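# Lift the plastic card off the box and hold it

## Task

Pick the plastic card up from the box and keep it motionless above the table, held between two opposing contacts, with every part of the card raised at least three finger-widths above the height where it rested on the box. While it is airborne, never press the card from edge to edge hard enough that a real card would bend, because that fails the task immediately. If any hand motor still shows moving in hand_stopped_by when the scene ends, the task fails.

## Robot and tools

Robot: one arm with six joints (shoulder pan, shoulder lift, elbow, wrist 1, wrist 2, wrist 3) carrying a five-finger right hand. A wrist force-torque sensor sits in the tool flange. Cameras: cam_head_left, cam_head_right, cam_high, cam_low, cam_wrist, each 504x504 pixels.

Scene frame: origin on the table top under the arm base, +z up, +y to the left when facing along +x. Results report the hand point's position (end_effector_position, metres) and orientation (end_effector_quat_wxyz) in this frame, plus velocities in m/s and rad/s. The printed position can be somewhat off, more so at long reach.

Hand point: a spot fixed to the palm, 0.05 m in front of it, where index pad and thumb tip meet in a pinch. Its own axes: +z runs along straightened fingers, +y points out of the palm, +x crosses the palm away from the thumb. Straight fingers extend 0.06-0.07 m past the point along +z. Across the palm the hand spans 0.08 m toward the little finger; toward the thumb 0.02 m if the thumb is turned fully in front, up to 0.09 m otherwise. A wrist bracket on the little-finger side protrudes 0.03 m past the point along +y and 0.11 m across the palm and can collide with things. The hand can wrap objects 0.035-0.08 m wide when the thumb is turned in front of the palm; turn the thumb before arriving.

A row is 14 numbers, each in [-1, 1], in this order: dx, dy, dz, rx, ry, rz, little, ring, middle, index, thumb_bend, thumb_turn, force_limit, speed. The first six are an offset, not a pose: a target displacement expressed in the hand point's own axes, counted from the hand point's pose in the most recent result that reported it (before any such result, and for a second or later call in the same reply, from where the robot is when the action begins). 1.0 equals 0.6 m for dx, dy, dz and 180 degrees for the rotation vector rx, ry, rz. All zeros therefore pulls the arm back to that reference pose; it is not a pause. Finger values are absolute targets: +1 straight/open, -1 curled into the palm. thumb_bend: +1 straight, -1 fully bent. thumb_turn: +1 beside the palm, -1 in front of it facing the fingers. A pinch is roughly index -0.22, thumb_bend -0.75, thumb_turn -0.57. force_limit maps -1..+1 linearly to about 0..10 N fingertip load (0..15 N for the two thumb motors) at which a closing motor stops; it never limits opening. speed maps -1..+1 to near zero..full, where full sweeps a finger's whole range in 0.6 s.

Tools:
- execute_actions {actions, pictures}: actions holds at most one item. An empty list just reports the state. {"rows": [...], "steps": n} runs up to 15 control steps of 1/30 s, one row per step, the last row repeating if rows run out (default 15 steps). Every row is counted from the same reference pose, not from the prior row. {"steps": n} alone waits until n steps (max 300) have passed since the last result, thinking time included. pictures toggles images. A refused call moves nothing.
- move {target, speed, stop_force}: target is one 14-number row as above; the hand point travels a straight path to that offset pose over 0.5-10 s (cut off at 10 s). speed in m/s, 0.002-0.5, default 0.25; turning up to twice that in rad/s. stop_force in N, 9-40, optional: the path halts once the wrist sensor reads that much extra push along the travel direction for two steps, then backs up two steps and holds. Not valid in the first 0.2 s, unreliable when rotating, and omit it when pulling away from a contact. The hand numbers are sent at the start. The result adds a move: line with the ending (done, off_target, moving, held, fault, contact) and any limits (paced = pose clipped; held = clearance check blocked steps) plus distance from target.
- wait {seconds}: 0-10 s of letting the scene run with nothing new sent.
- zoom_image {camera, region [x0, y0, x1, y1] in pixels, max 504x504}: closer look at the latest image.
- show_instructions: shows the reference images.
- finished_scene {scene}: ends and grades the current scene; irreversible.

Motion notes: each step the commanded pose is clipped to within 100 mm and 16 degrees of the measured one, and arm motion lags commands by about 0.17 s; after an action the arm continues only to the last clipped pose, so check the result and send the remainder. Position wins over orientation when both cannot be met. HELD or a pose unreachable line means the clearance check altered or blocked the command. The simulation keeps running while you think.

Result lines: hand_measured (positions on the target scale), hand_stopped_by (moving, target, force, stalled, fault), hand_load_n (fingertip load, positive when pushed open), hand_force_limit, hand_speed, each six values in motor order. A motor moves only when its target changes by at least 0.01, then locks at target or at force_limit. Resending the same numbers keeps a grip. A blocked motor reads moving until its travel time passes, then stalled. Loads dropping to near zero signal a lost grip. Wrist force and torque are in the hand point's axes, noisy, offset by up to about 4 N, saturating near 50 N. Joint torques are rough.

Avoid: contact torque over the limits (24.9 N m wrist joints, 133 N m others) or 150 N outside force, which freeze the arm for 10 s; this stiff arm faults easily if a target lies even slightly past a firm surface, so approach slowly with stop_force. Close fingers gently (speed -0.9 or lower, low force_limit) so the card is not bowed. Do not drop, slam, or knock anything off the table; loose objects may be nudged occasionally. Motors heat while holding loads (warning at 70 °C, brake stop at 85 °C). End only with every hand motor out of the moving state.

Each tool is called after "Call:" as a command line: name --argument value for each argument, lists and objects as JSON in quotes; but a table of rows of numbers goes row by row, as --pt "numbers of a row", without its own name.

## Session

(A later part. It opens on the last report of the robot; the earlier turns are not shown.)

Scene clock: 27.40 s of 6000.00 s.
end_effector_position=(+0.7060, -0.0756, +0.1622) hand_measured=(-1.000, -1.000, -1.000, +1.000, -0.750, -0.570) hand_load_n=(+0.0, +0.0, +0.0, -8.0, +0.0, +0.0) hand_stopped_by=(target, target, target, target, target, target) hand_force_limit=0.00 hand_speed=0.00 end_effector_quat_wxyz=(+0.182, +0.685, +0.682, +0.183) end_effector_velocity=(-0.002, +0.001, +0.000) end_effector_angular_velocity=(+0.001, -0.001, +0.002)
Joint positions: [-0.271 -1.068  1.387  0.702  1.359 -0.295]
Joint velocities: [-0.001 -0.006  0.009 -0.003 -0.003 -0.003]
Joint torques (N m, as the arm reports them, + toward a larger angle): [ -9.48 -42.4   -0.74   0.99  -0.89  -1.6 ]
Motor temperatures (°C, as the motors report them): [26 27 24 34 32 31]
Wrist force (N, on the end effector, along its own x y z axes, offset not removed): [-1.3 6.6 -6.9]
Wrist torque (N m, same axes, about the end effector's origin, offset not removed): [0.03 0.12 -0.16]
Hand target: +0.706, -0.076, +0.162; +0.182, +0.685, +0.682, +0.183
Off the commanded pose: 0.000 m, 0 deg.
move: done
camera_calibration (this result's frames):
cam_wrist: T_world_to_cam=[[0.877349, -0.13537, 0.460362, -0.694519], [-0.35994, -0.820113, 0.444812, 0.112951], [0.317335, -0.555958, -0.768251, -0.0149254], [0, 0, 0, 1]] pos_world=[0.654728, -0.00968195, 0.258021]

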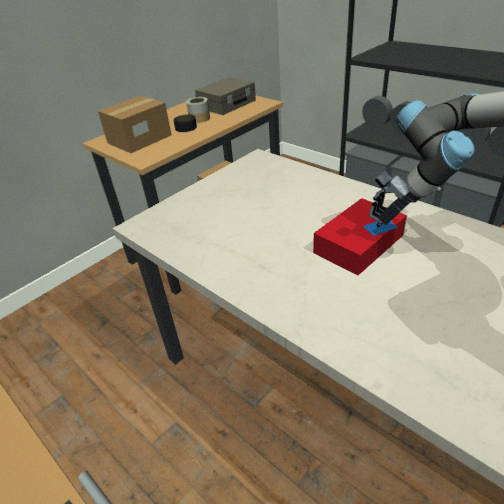

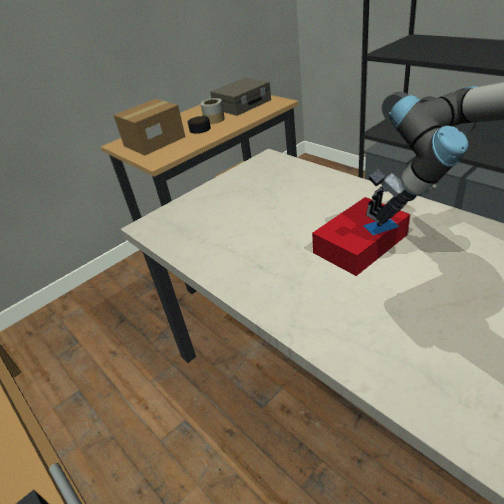

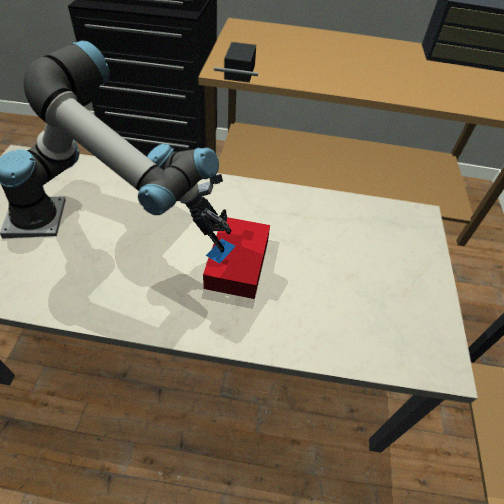

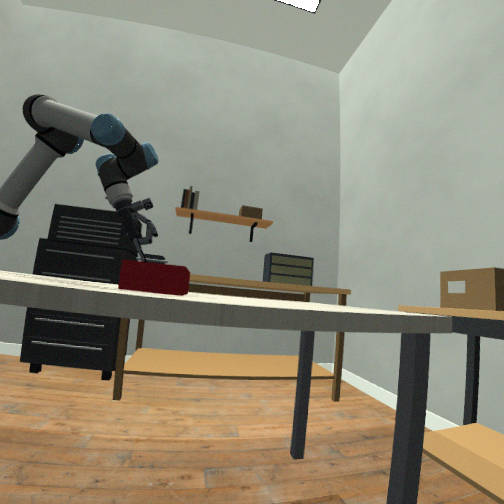

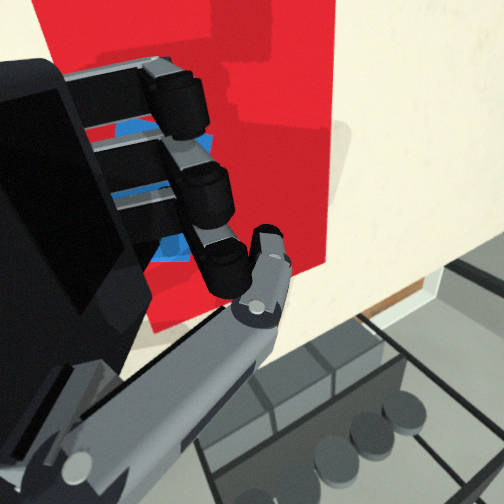

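Call:
move --target '[0,-0.0246,-0.014,0,0,0,-1,-1,-1,1,-0.75,-0.57,0,0]' --speed 0.02

Call:
move --target '[0,0.0125,-0.022,0,0,0,-1,-1,-1,1,-0.75,-0.57,0,0]' --speed 0.05

Call:
move --target '[-0.035,-0.159,-0.0915,0.1667,0,0,-1,-1,-1,0.1,-0.75,-0.57,0,0]'

Call:
move --target '[0,0,0.16,0,0,0,-1,-1,-1,0.1,-0.75,-0.57,0,0]' --speed 0.15

Call:
move --target '[0,0.08,0,0,0,0,-1,-1,-1,0.1,-0.75,-0.57,0,0]' --speed 0.04

Scene clock: 33.97 s of 6000.00 s.
end_effector_position=(+0.6893, -0.0756, +0.1621) hand_measured=(-1.000, -1.000, -1.000, +1.000, -0.750, -0.570) hand_load_n=(+0.0, +0.0, +0.0, -8.5, +0.0, +0.0) hand_stopped_by=(target, target, target, target, target, target) hand_force_limit=0.00 hand_speed=0.00 end_effector_quat_wxyz=(+0.182, +0.685, +0.682, +0.183) end_effector_velocity=(-0.003, -0.001, +0.001) end_effector_angular_velocity=(+0.001, -0.001, -0.001)
Joint positions: [-0.283 -1.105  1.448  0.681  1.353 -0.306]
Joint velocities: [-0.003 -0.008  0.011 -0.004 -0.002 -0.001]
Joint torques (N m, as the arm reports them, + toward a larger angle): [ -9.8  -39.74   1.29   0.79  -1.16  -1.65]
Motor temperatures (°C, as the motors report them): [26 27 24 34 32 31]
Wrist force (N, on the end effector, along its own x y z axes, offset not removed): [-1.8 7.0 -8.2]
Wrist torque (N m, same axes, about the end effector's origin, offset not removed): [-0.07 0.27 -0.14]
Hand target: +0.689, -0.076, +0.162; +0.182, +0.685, +0.682, +0.183
Off the commanded pose: 0.000 m, 0 deg.
After step 90, 2.43 s passed at rest.
move: done
camera_calibration (this result's frames):
cam_wrist: T_world_to_cam=[[0.877364, -0.135387, 0.460329, -0.679862], [-0.359932, -0.820119, 0.444809, 0.10704], [0.317303, -0.555946, -0.768273, -0.00967169], [0, 0, 0, 1]] pos_world=[0.638082, -0.00963543, 0.257917]

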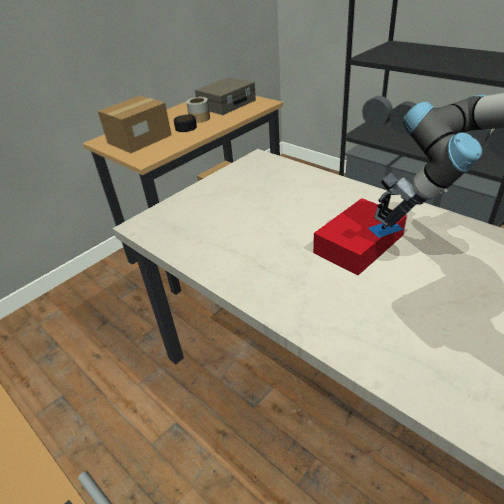

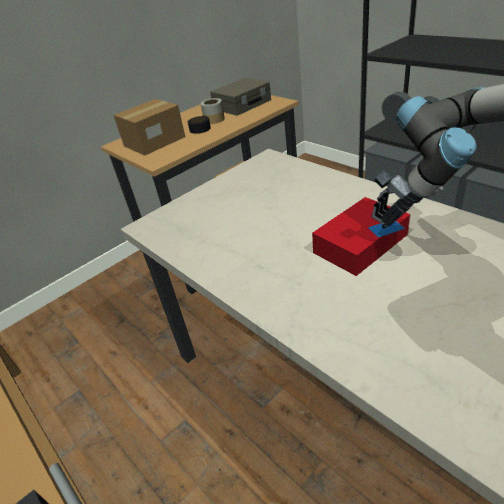

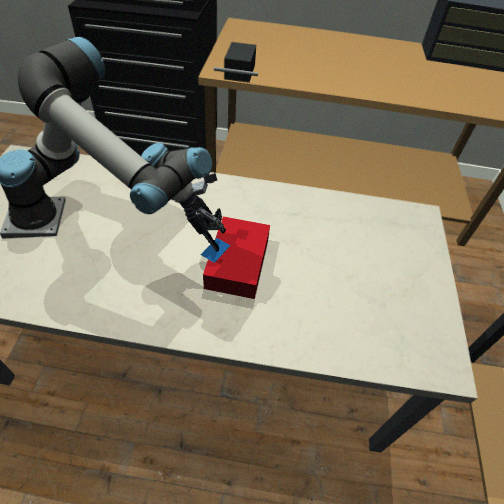

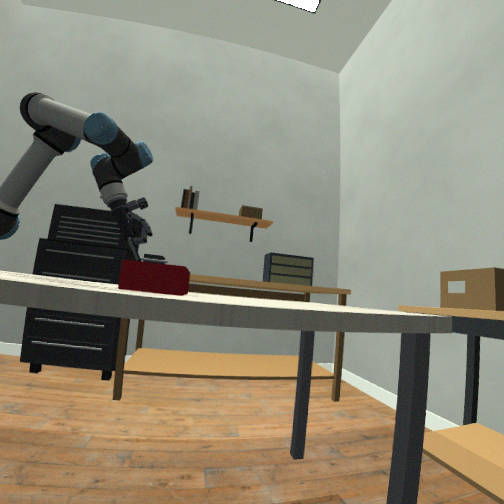

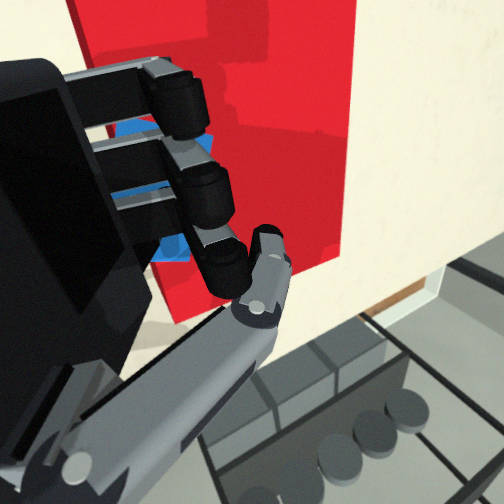

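Scene clock: 34.80 s of 6000.00 s.
end_effector_position=(+0.6892, -0.0756, +0.1770) hand_measured=(-1.000, -1.000, -1.000, +1.000, -0.750, -0.570) hand_load_n=(+0.0, +0.0, +0.0, +0.0, +0.0, +0.0) hand_stopped_by=(target, target, target, target, target, target) hand_force_limit=0.00 hand_speed=0.00 end_effector_quat_wxyz=(+0.182, +0.685, +0.682, +0.183) end_effector_velocity=(-0.000, -0.001, +0.002) end_effector_angular_velocity=(+0.000, +0.000, -0.002)
Joint positions: [-0.284 -1.119  1.429  0.714  1.352 -0.307]
Joint velocities: [-0.001 -0.002 -0.003  0.006  0.     0.001]
Joint torques (N m, as the arm reports them, + toward a larger angle): [ -9.89 -48.3  -29.85   3.48  -1.47  -1.82]
Motor temperatures (°C, as the motors report them): [26 27 24 34 32 31]
Wrist force (N, on the end effector, along its own x y z axes, offset not removed): [-1.0 -0.3 -0.7]
Wrist torque (N m, same axes, about the end effector's origin, offset not removed): [-0.01 0.13 -0.02]
Hand target: +0.689, -0.076, +0.177; +0.182, +0.685, +0.682, +0.183
Off the commanded pose: 0.000 m, 0 deg.
move: done
camera_calibration (this result's frames):
cam_wrist: T_world_to_cam=[[0.877354, -0.135389, 0.460348, -0.68663], [-0.359944, -0.820116, 0.444803, 0.100377], [0.317318, -0.555949, -0.768264, 0.00178527], [0, 0, 0, 1]] pos_world=[0.637981, -0.00964892, 0.272812]

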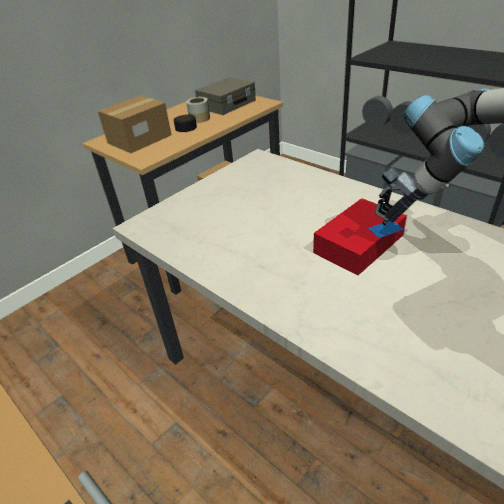

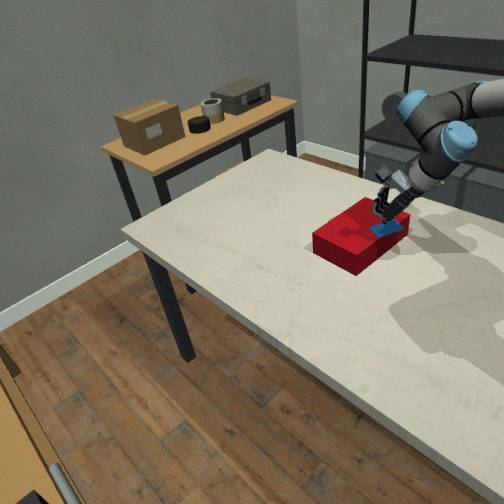

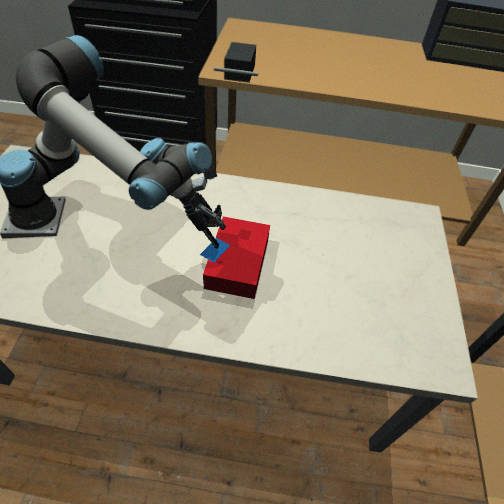

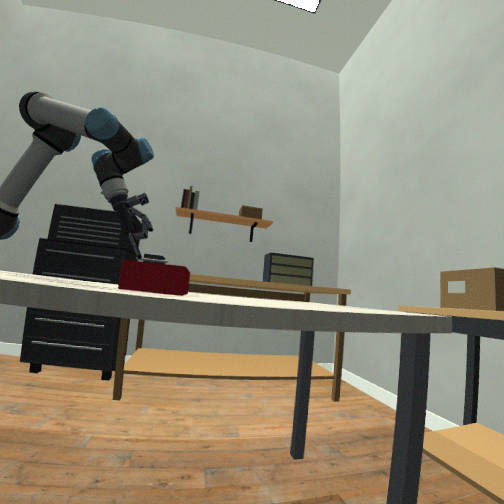

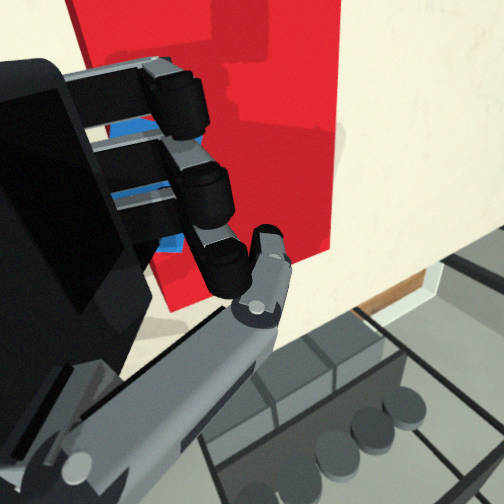

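Scene clock: 36.43 s of 6000.00 s.
end_effector_position=(+0.5793, -0.0963, +0.1771) hand_measured=(-1.000, -1.000, -1.000, +0.100, -0.750, -0.570) hand_load_n=(+0.0, +0.0, +0.0, +0.0, +0.0, +0.0) hand_stopped_by=(target, target, target, target, target, target) hand_force_limit=0.00 hand_speed=0.00 end_effector_quat_wxyz=(-0.001, +0.708, +0.706, +0.000) end_effector_velocity=(-0.002, -0.000, -0.001) end_effector_angular_velocity=(+0.001, +0.012, -0.000)
Joint positions: [-0.325 -1.083  1.33   1.274  1.528 -0.413]
Joint velocities: [-0.     0.003 -0.001  0.009  0.003 -0.   ]
Joint torques (N m, as the arm reports them, + toward a larger angle): [ -9.83 -26.62 -30.39   4.91   1.22  -1.88]
Motor temperatures (°C, as the motors report them): [26 27 24 34 32 31]
Wrist force (N, on the end effector, along its own x y z axes, offset not removed): [-1.9 -0.1 -1.2]
Wrist torque (N m, same axes, about the end effector's origin, offset not removed): [0.18 0.28 -0.02]
Hand target: +0.579, -0.096, +0.177; -0.001, +0.708, +0.706, -0.000
Off the commanded pose: 0.000 m, 0 deg.
move: done
camera_calibration (this result's frames):
cam_wrist: T_world_to_cam=[[0.990097, -0.134835, -0.0390783, -0.56989], [-0.0895422, -0.820951, 0.563935, -0.133983], [-0.10812, -0.554851, -0.824894, 0.281803], [0, 0, 0, 1]] pos_world=[0.582717, -0.0304758, 0.285745]

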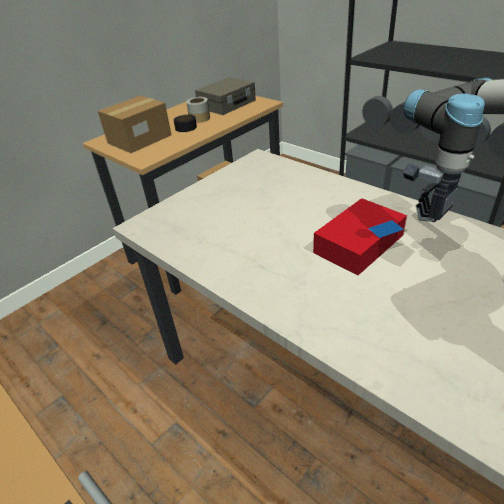

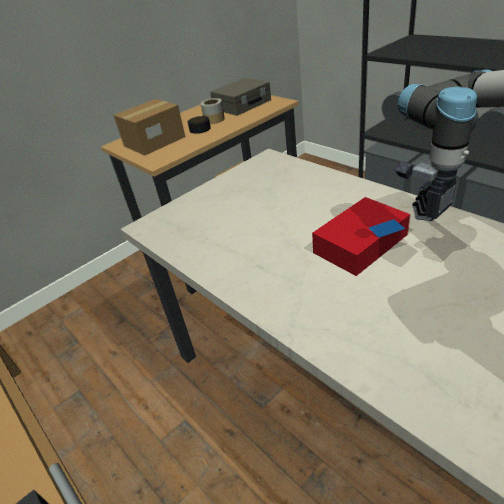

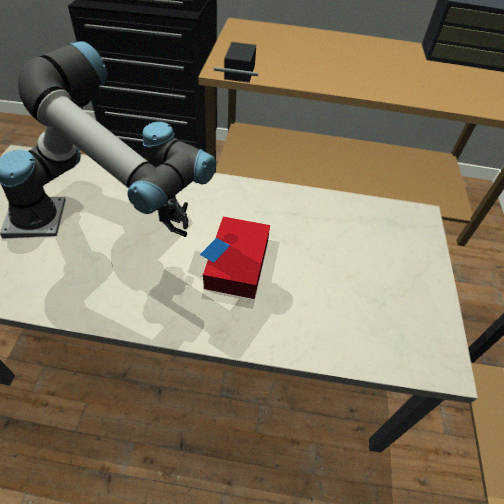

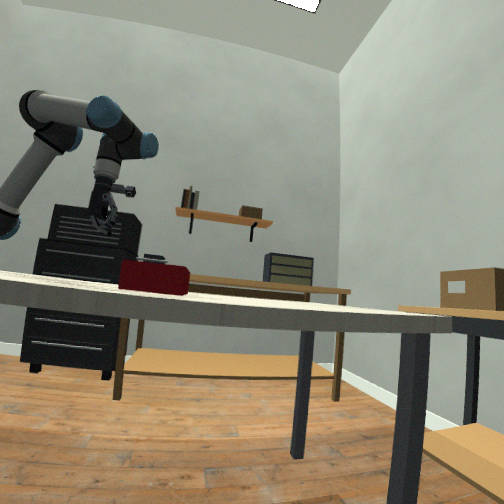

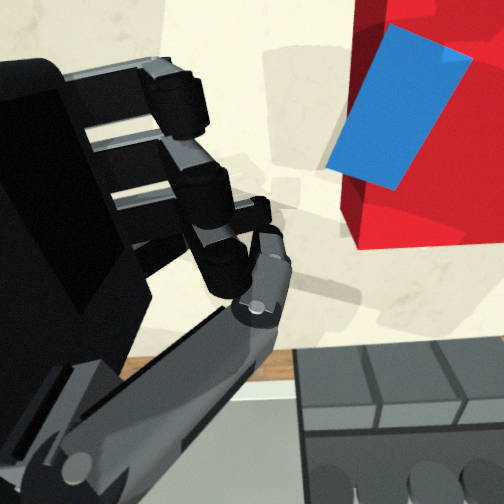

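Scene clock: 37.63 s of 6000.00 s.
end_effector_position=(+0.5794, -0.0962, +0.0814) hand_measured=(-1.000, -1.000, -1.000, +0.100, -0.750, -0.570) hand_load_n=(+0.0, +0.0, +0.0, +0.0, +0.0, +0.0) hand_stopped_by=(target, target, target, target, target, target) hand_force_limit=0.00 hand_speed=0.00 end_effector_quat_wxyz=(-0.001, +0.708, +0.706, +0.000) end_effector_velocity=(+0.000, +0.000, -0.003) end_effector_angular_velocity=(+0.001, -0.000, +0.001)
Joint positions: [-0.316 -0.991  1.444  1.068  1.529 -0.405]
Joint velocities: [ 0.001  0.004  0.001 -0.006 -0.001 -0.   ]
Joint torques (N m, as the arm reports them, + toward a larger angle): [  9.11 -27.97  -3.25   0.65   0.69   1.55]
Motor temperatures (°C, as the motors report them): [26 27 24 34 32 31]
Wrist force (N, on the end effector, along its own x y z axes, offset not removed): [-2.2 1.0 -0.1]
Wrist torque (N m, same axes, about the end effector's origin, offset not removed): [0.21 0.30 -0.11]
Hand target: +0.579, -0.096, +0.081; -0.001, +0.708, +0.706, +0.000
Off the commanded pose: 0.000 m, 0 deg.
move: done
camera_calibration (this result's frames):
cam_wrist: T_world_to_cam=[[0.990095, -0.134835, -0.0391343, -0.573643], [-0.0895075, -0.820938, 0.563959, -0.079972], [-0.108168, -0.55487, -0.824875, 0.202984], [0, 0, 0, 1]] pos_world=[0.58276, -0.0303694, 0.190088]

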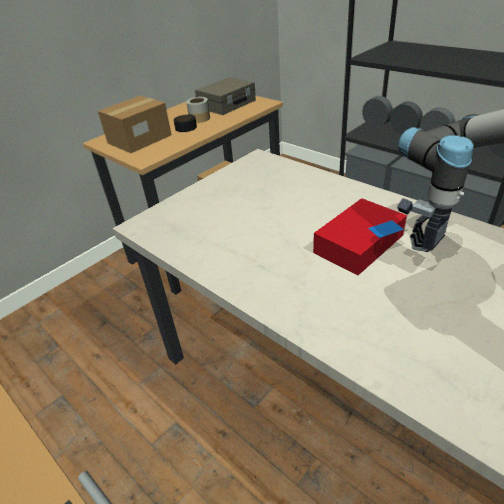

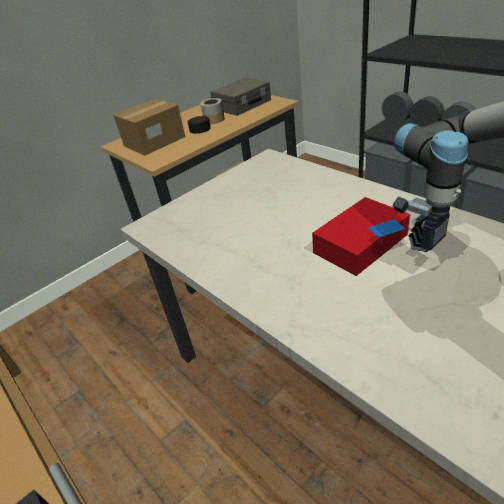

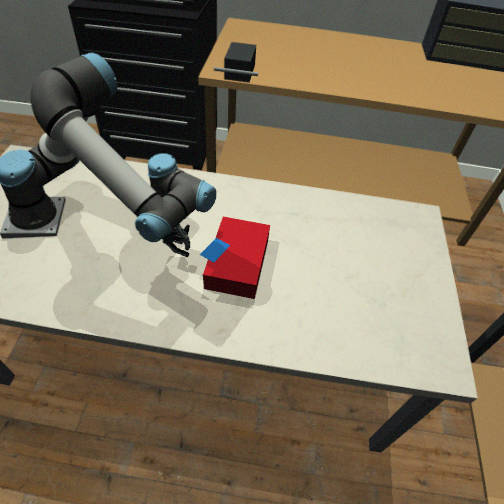

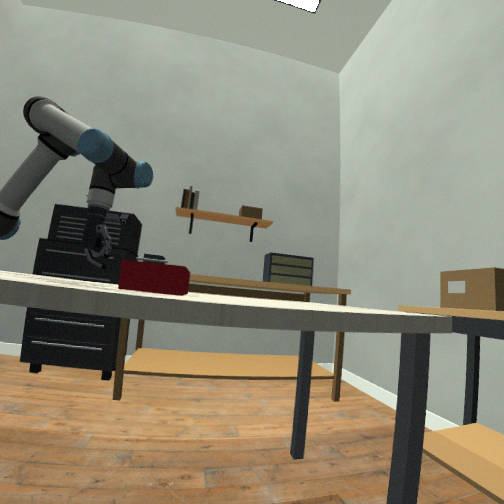

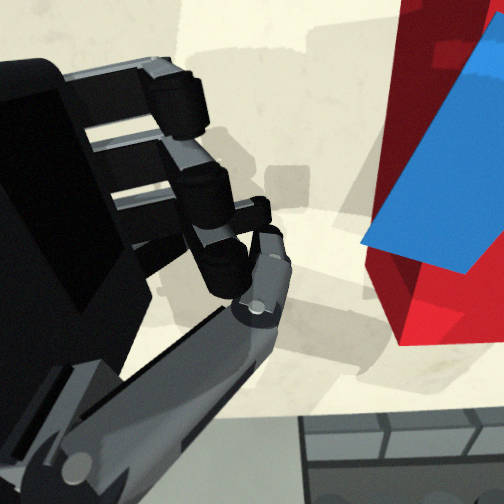

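Scene clock: 39.23 s of 6000.00 s.
end_effector_position=(+0.6271, -0.0963, +0.0815) hand_measured=(-1.000, -1.000, -1.000, +0.100, -0.750, -0.570) hand_load_n=(+0.0, +0.0, +0.0, +0.0, +0.0, +0.0) hand_stopped_by=(target, target, target, target, target, target) hand_force_limit=0.00 hand_speed=0.00 end_effector_quat_wxyz=(-0.001, +0.708, +0.706, +0.000) end_effector_velocity=(+0.003, +0.000, +0.000) end_effector_angular_velocity=(+0.001, +0.000, -0.000)
Joint positions: [-0.281 -0.886  1.257  1.148  1.531 -0.369]
Joint velocities: [ 0.002  0.006 -0.011  0.006 -0.001  0.002]
Joint torques (N m, as the arm reports them, + toward a larger angle): [  9.01 -33.26 -29.52   4.38   1.11   1.46]
Motor temperatures (°C, as the motors report them): [26 27 24 34 32 31]
Wrist force (N, on the end effector, along its own x y z axes, offset not removed): [-2.9 -0.2 -0.1]
Wrist torque (N m, same axes, about the end effector's origin, offset not removed): [0.05 0.37 -0.15]
Hand target: +0.627, -0.096, +0.081; -0.001, +0.708, +0.706, +0.000
Off the commanded pose: 0.000 m, 0 deg.
move: done
camera_calibration (this result's frames):
cam_wrist: T_world_to_cam=[[0.9901, -0.13482, -0.0390487, -0.620912], [-0.0895373, -0.820906, 0.564, -0.0758185], [-0.108094, -0.55492, -0.824851, 0.208069], [0, 0, 0, 1]] pos_world=[0.630467, -0.0304891, 0.190142]

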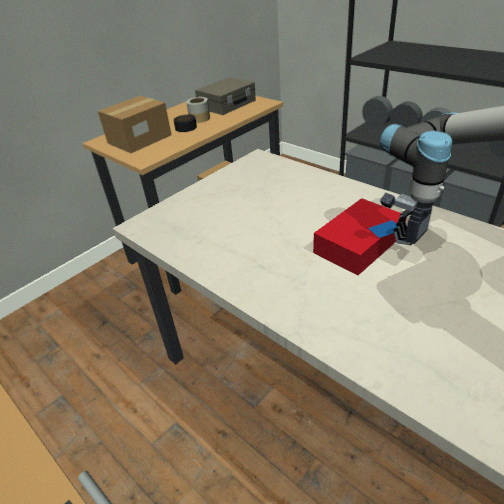

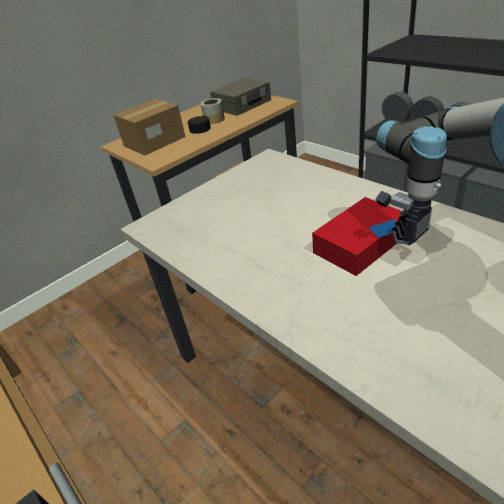

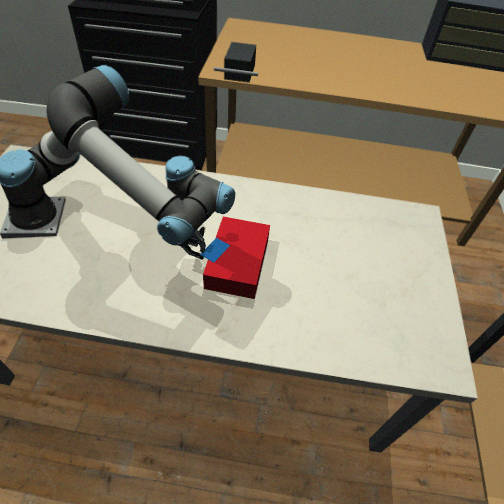

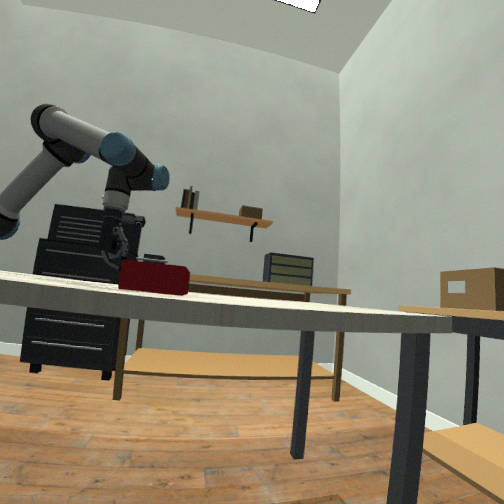

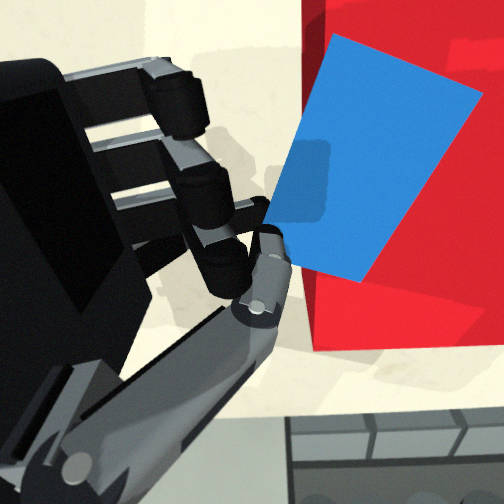

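Call:
move --target '[-0.007,0.017,0.005,0,0,0,-1,-1,-1,0.1,-0.75,-0.57,0,0]' --speed 0.02

Call:
move --target '[0,0,0,0,0,0,-1,-1,-1,-0.45,-0.75,-0.57,0.3,-0.85]'

Scene clock: 42.10 s of 6000.00 s.
end_effector_position=(+0.6370, -0.1004, +0.0785) hand_measured=(-1.000, -1.000, -1.000, +0.100, -0.750, -0.570) hand_load_n=(+0.0, +0.0, +0.0, +0.0, +0.0, +0.0) hand_stopped_by=(target, target, target, target, target, target) hand_force_limit=0.00 hand_speed=0.00 end_effector_quat_wxyz=(-0.001, +0.708, +0.706, +0.000) end_effector_velocity=(+0.002, -0.002, -0.001) end_effector_angular_velocity=(-0.001, +0.001, -0.001)
Joint positions: [-0.281 -0.859  1.216  1.162  1.531 -0.37 ]
Joint velocities: [-0.001  0.006 -0.009  0.003  0.001 -0.   ]
Joint torques (N m, as the arm reports them, + toward a larger angle): [ -9.49 -33.99 -29.51   4.7   -0.58  -1.8 ]
Motor temperatures (°C, as the motors report them): [26 27 24 34 32 31]
Wrist force (N, on the end effector, along its own x y z axes, offset not removed): [-2.9 -0.1 0.1]
Wrist torque (N m, same axes, about the end effector's origin, offset not removed): [0.00 0.41 -0.14]
Hand target: +0.637, -0.101, +0.078; -0.001, +0.708, +0.706, +0.000
Off the commanded pose: 0.000 m, 0 deg.
move: done
camera_calibration (this result's frames):
cam_wrist: T_world_to_cam=[[0.990105, -0.134796, -0.0390221, -0.631449], [-0.0895272, -0.820879, 0.564042, -0.0766683], [-0.108063, -0.554967, -0.824824, 0.204421], [0, 0, 0, 1]] pos_world=[0.640427, -0.0346056, 0.187215]

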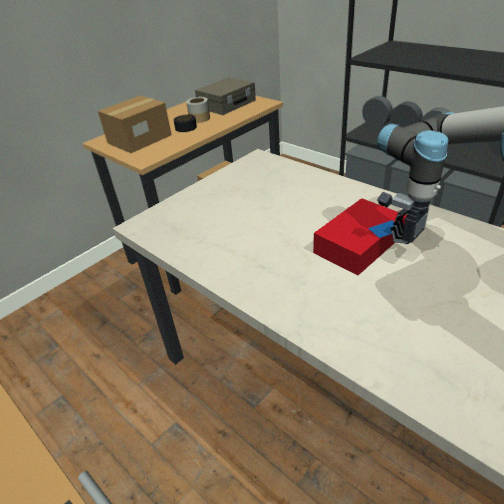

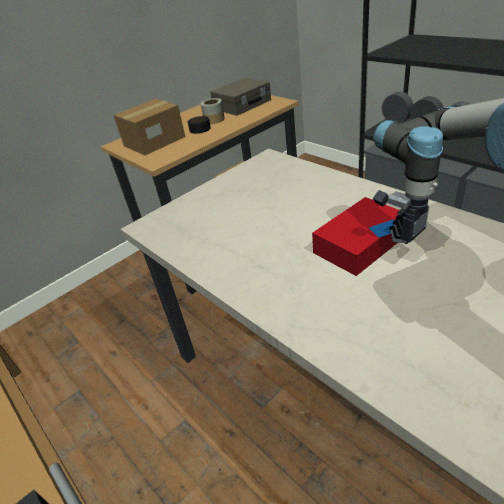

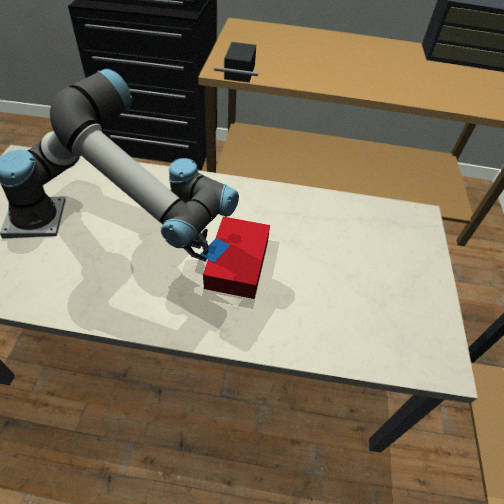

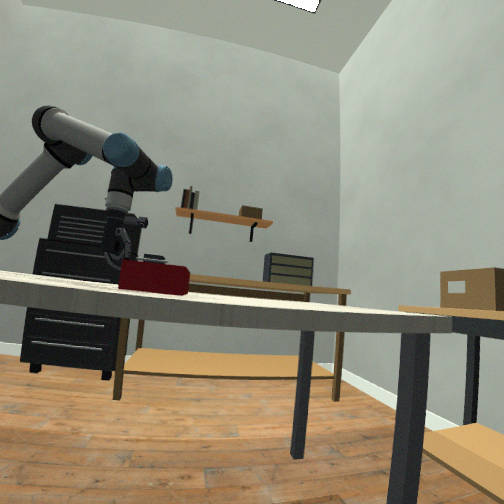

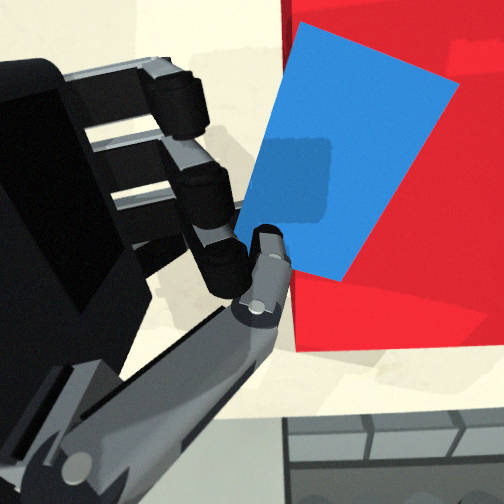

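Scene clock: 43.67 s of 6000.00 s.
end_effector_position=(+0.6370, -0.1004, +0.0785) hand_measured=(-1.000, -1.000, -1.000, -0.222, -0.750, -0.570) hand_load_n=(+0.0, +0.0, +0.0, +8.0, +0.5, -0.5) hand_stopped_by=(target, target, target, force, target, target) hand_force_limit=0.30 hand_speed=-0.85 end_effector_quat_wxyz=(-0.001, +0.708, +0.706, +0.000) end_effector_velocity=(+0.000, +0.000, -0.000) end_effector_angular_velocity=(+0.000, +0.000, -0.000)
Joint positions: [-0.281 -0.859  1.216  1.162  1.531 -0.37 ]
Joint velocities: [-0.     0.001 -0.     0.    -0.     0.   ]
Joint torques (N m, as the arm reports them, + toward a larger angle): [ -7.29 -55.56  -3.41   0.58  -0.61  -1.75]
Motor temperatures (°C, as the motors report them): [26 27 24 34 32 31]
Wrist force (N, on the end effector, along its own x y z axes, offset not removed): [-2.1 0.0 0.9]
Wrist torque (N m, same axes, about the end effector's origin, offset not removed): [0.07 0.29 -0.10]
Hand target: +0.637, -0.100, +0.079; -0.001, +0.708, +0.706, +0.000
Off the commanded pose: 0.000 m, 0 deg.
move: done
camera_calibration (this result's frames):
cam_wrist: T_world_to_cam=[[0.990104, -0.134803, -0.0390221, -0.631449], [-0.089533, -0.820878, 0.564042, -0.0766683], [-0.108067, -0.554967, -0.824823, 0.204421], [0, 0, 0, 1]] pos_world=[0.640426, -0.0346101, 0.187215]

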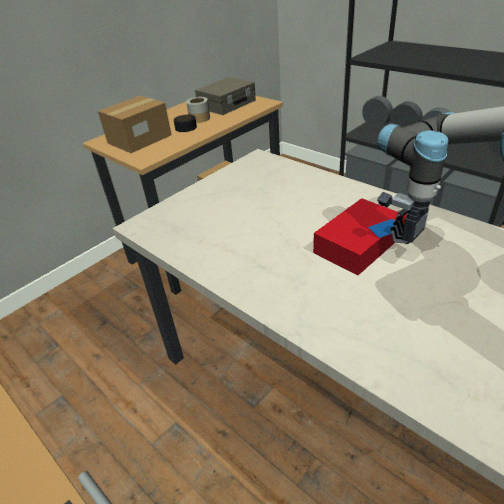

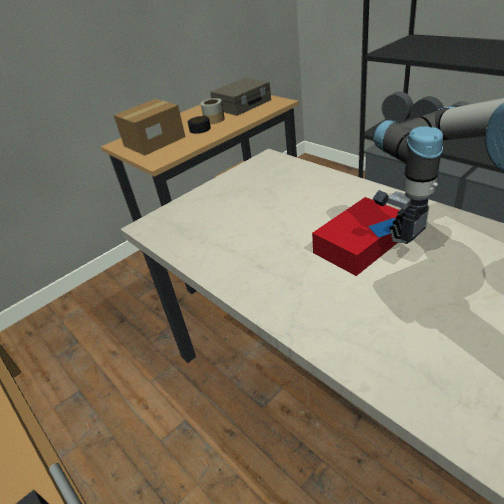

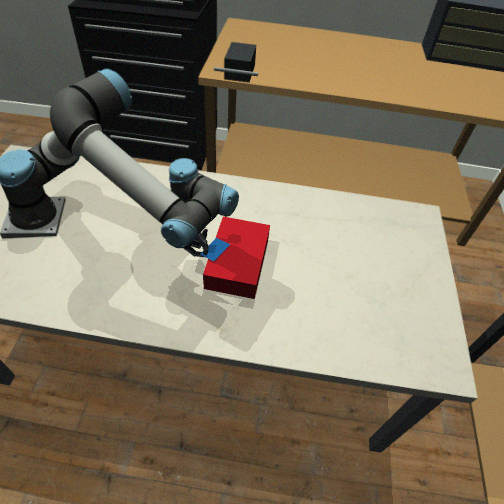

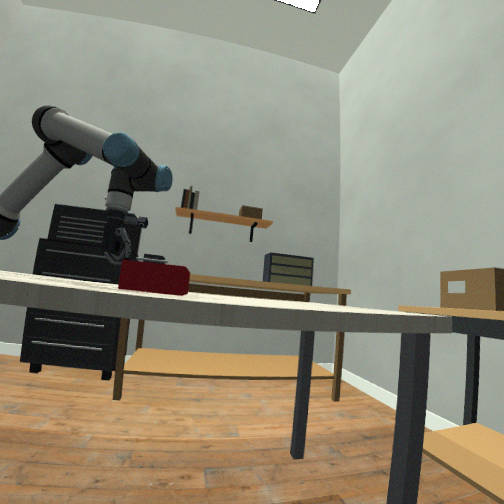

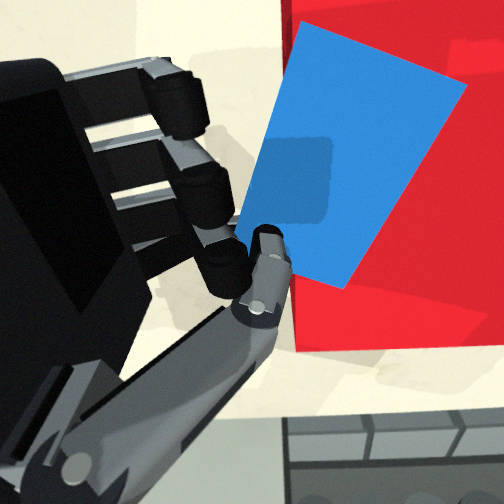

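Call:
move --target '[0,-0.03,-0.19,0,0,0,-1,-1,-1,-0.45,-0.75,-0.57,0.3,-0.85]' --speed 0.08

Scene clock: 46.93 s of 6000.00 s.
end_effector_position=(+0.6190, -0.1005, +0.1922) hand_measured=(-1.000, -1.000, -1.000, -0.222, -0.750, -0.570) hand_load_n=(+0.0, +0.0, +0.0, +8.0, +0.5, -0.5) hand_stopped_by=(target, target, target, force, target, target) hand_force_limit=0.30 hand_speed=-0.85 end_effector_quat_wxyz=(-0.001, +0.708, +0.706, +0.000) end_effector_velocity=(-0.000, +0.000, +0.003) end_effector_angular_velocity=(-0.001, -0.001, +0.002)
Joint positions: [-0.302 -0.993  1.145  1.369  1.53  -0.391]
Joint velocities: [ 0.    -0.004 -0.003  0.005  0.001 -0.001]
Joint torques (N m, as the arm reports them, + toward a larger angle): [ -9.78 -54.11 -31.22   4.38  -1.18  -1.82]
Motor temperatures (°C, as the motors report them): [26 27 24 34 32 31]
Wrist force (N, on the end effector, along its own x y z axes, offset not removed): [-1.7 -0.5 0.1]
Wrist torque (N m, same axes, about the end effector's origin, offset not removed): [-0.07 0.27 -0.07]
Hand target: +0.619, -0.100, +0.192; -0.001, +0.708, +0.706, +0.000
Off the commanded pose: 0.000 m, 0 deg.
move: done
camera_calibration (this result's frames):
cam_wrist: T_world_to_cam=[[0.990104, -0.134805, -0.0389953, -0.60915], [-0.0895524, -0.82089, 0.564021, -0.14242], [-0.108044, -0.554947, -0.824839, 0.296169], [0, 0, 0, 1]] pos_world=[0.622367, -0.0346701, 0.300866]

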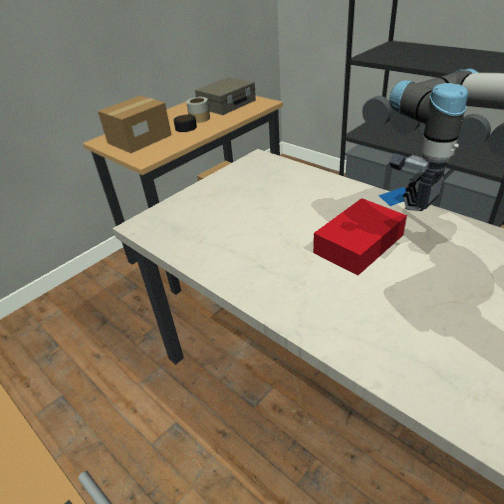

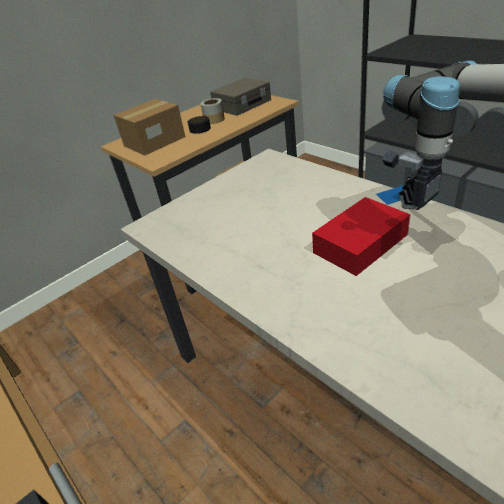

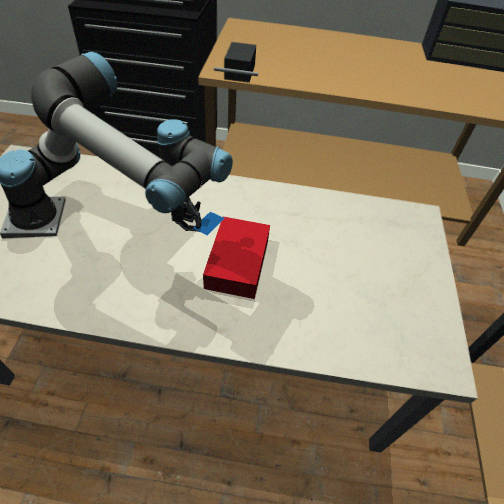

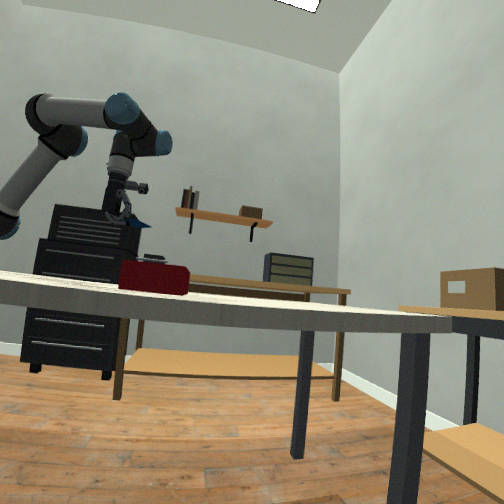

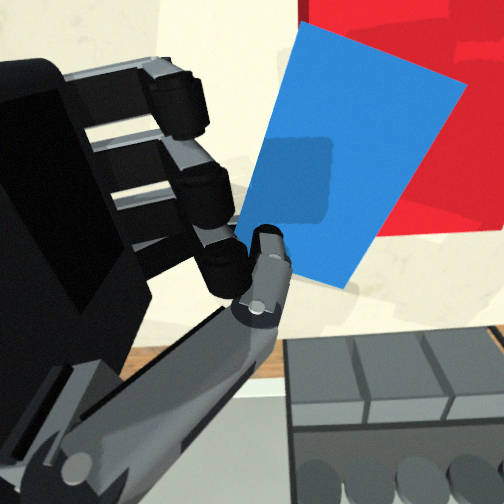

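Call:
finished_scene --scene 2

The scene is finished: the task was done.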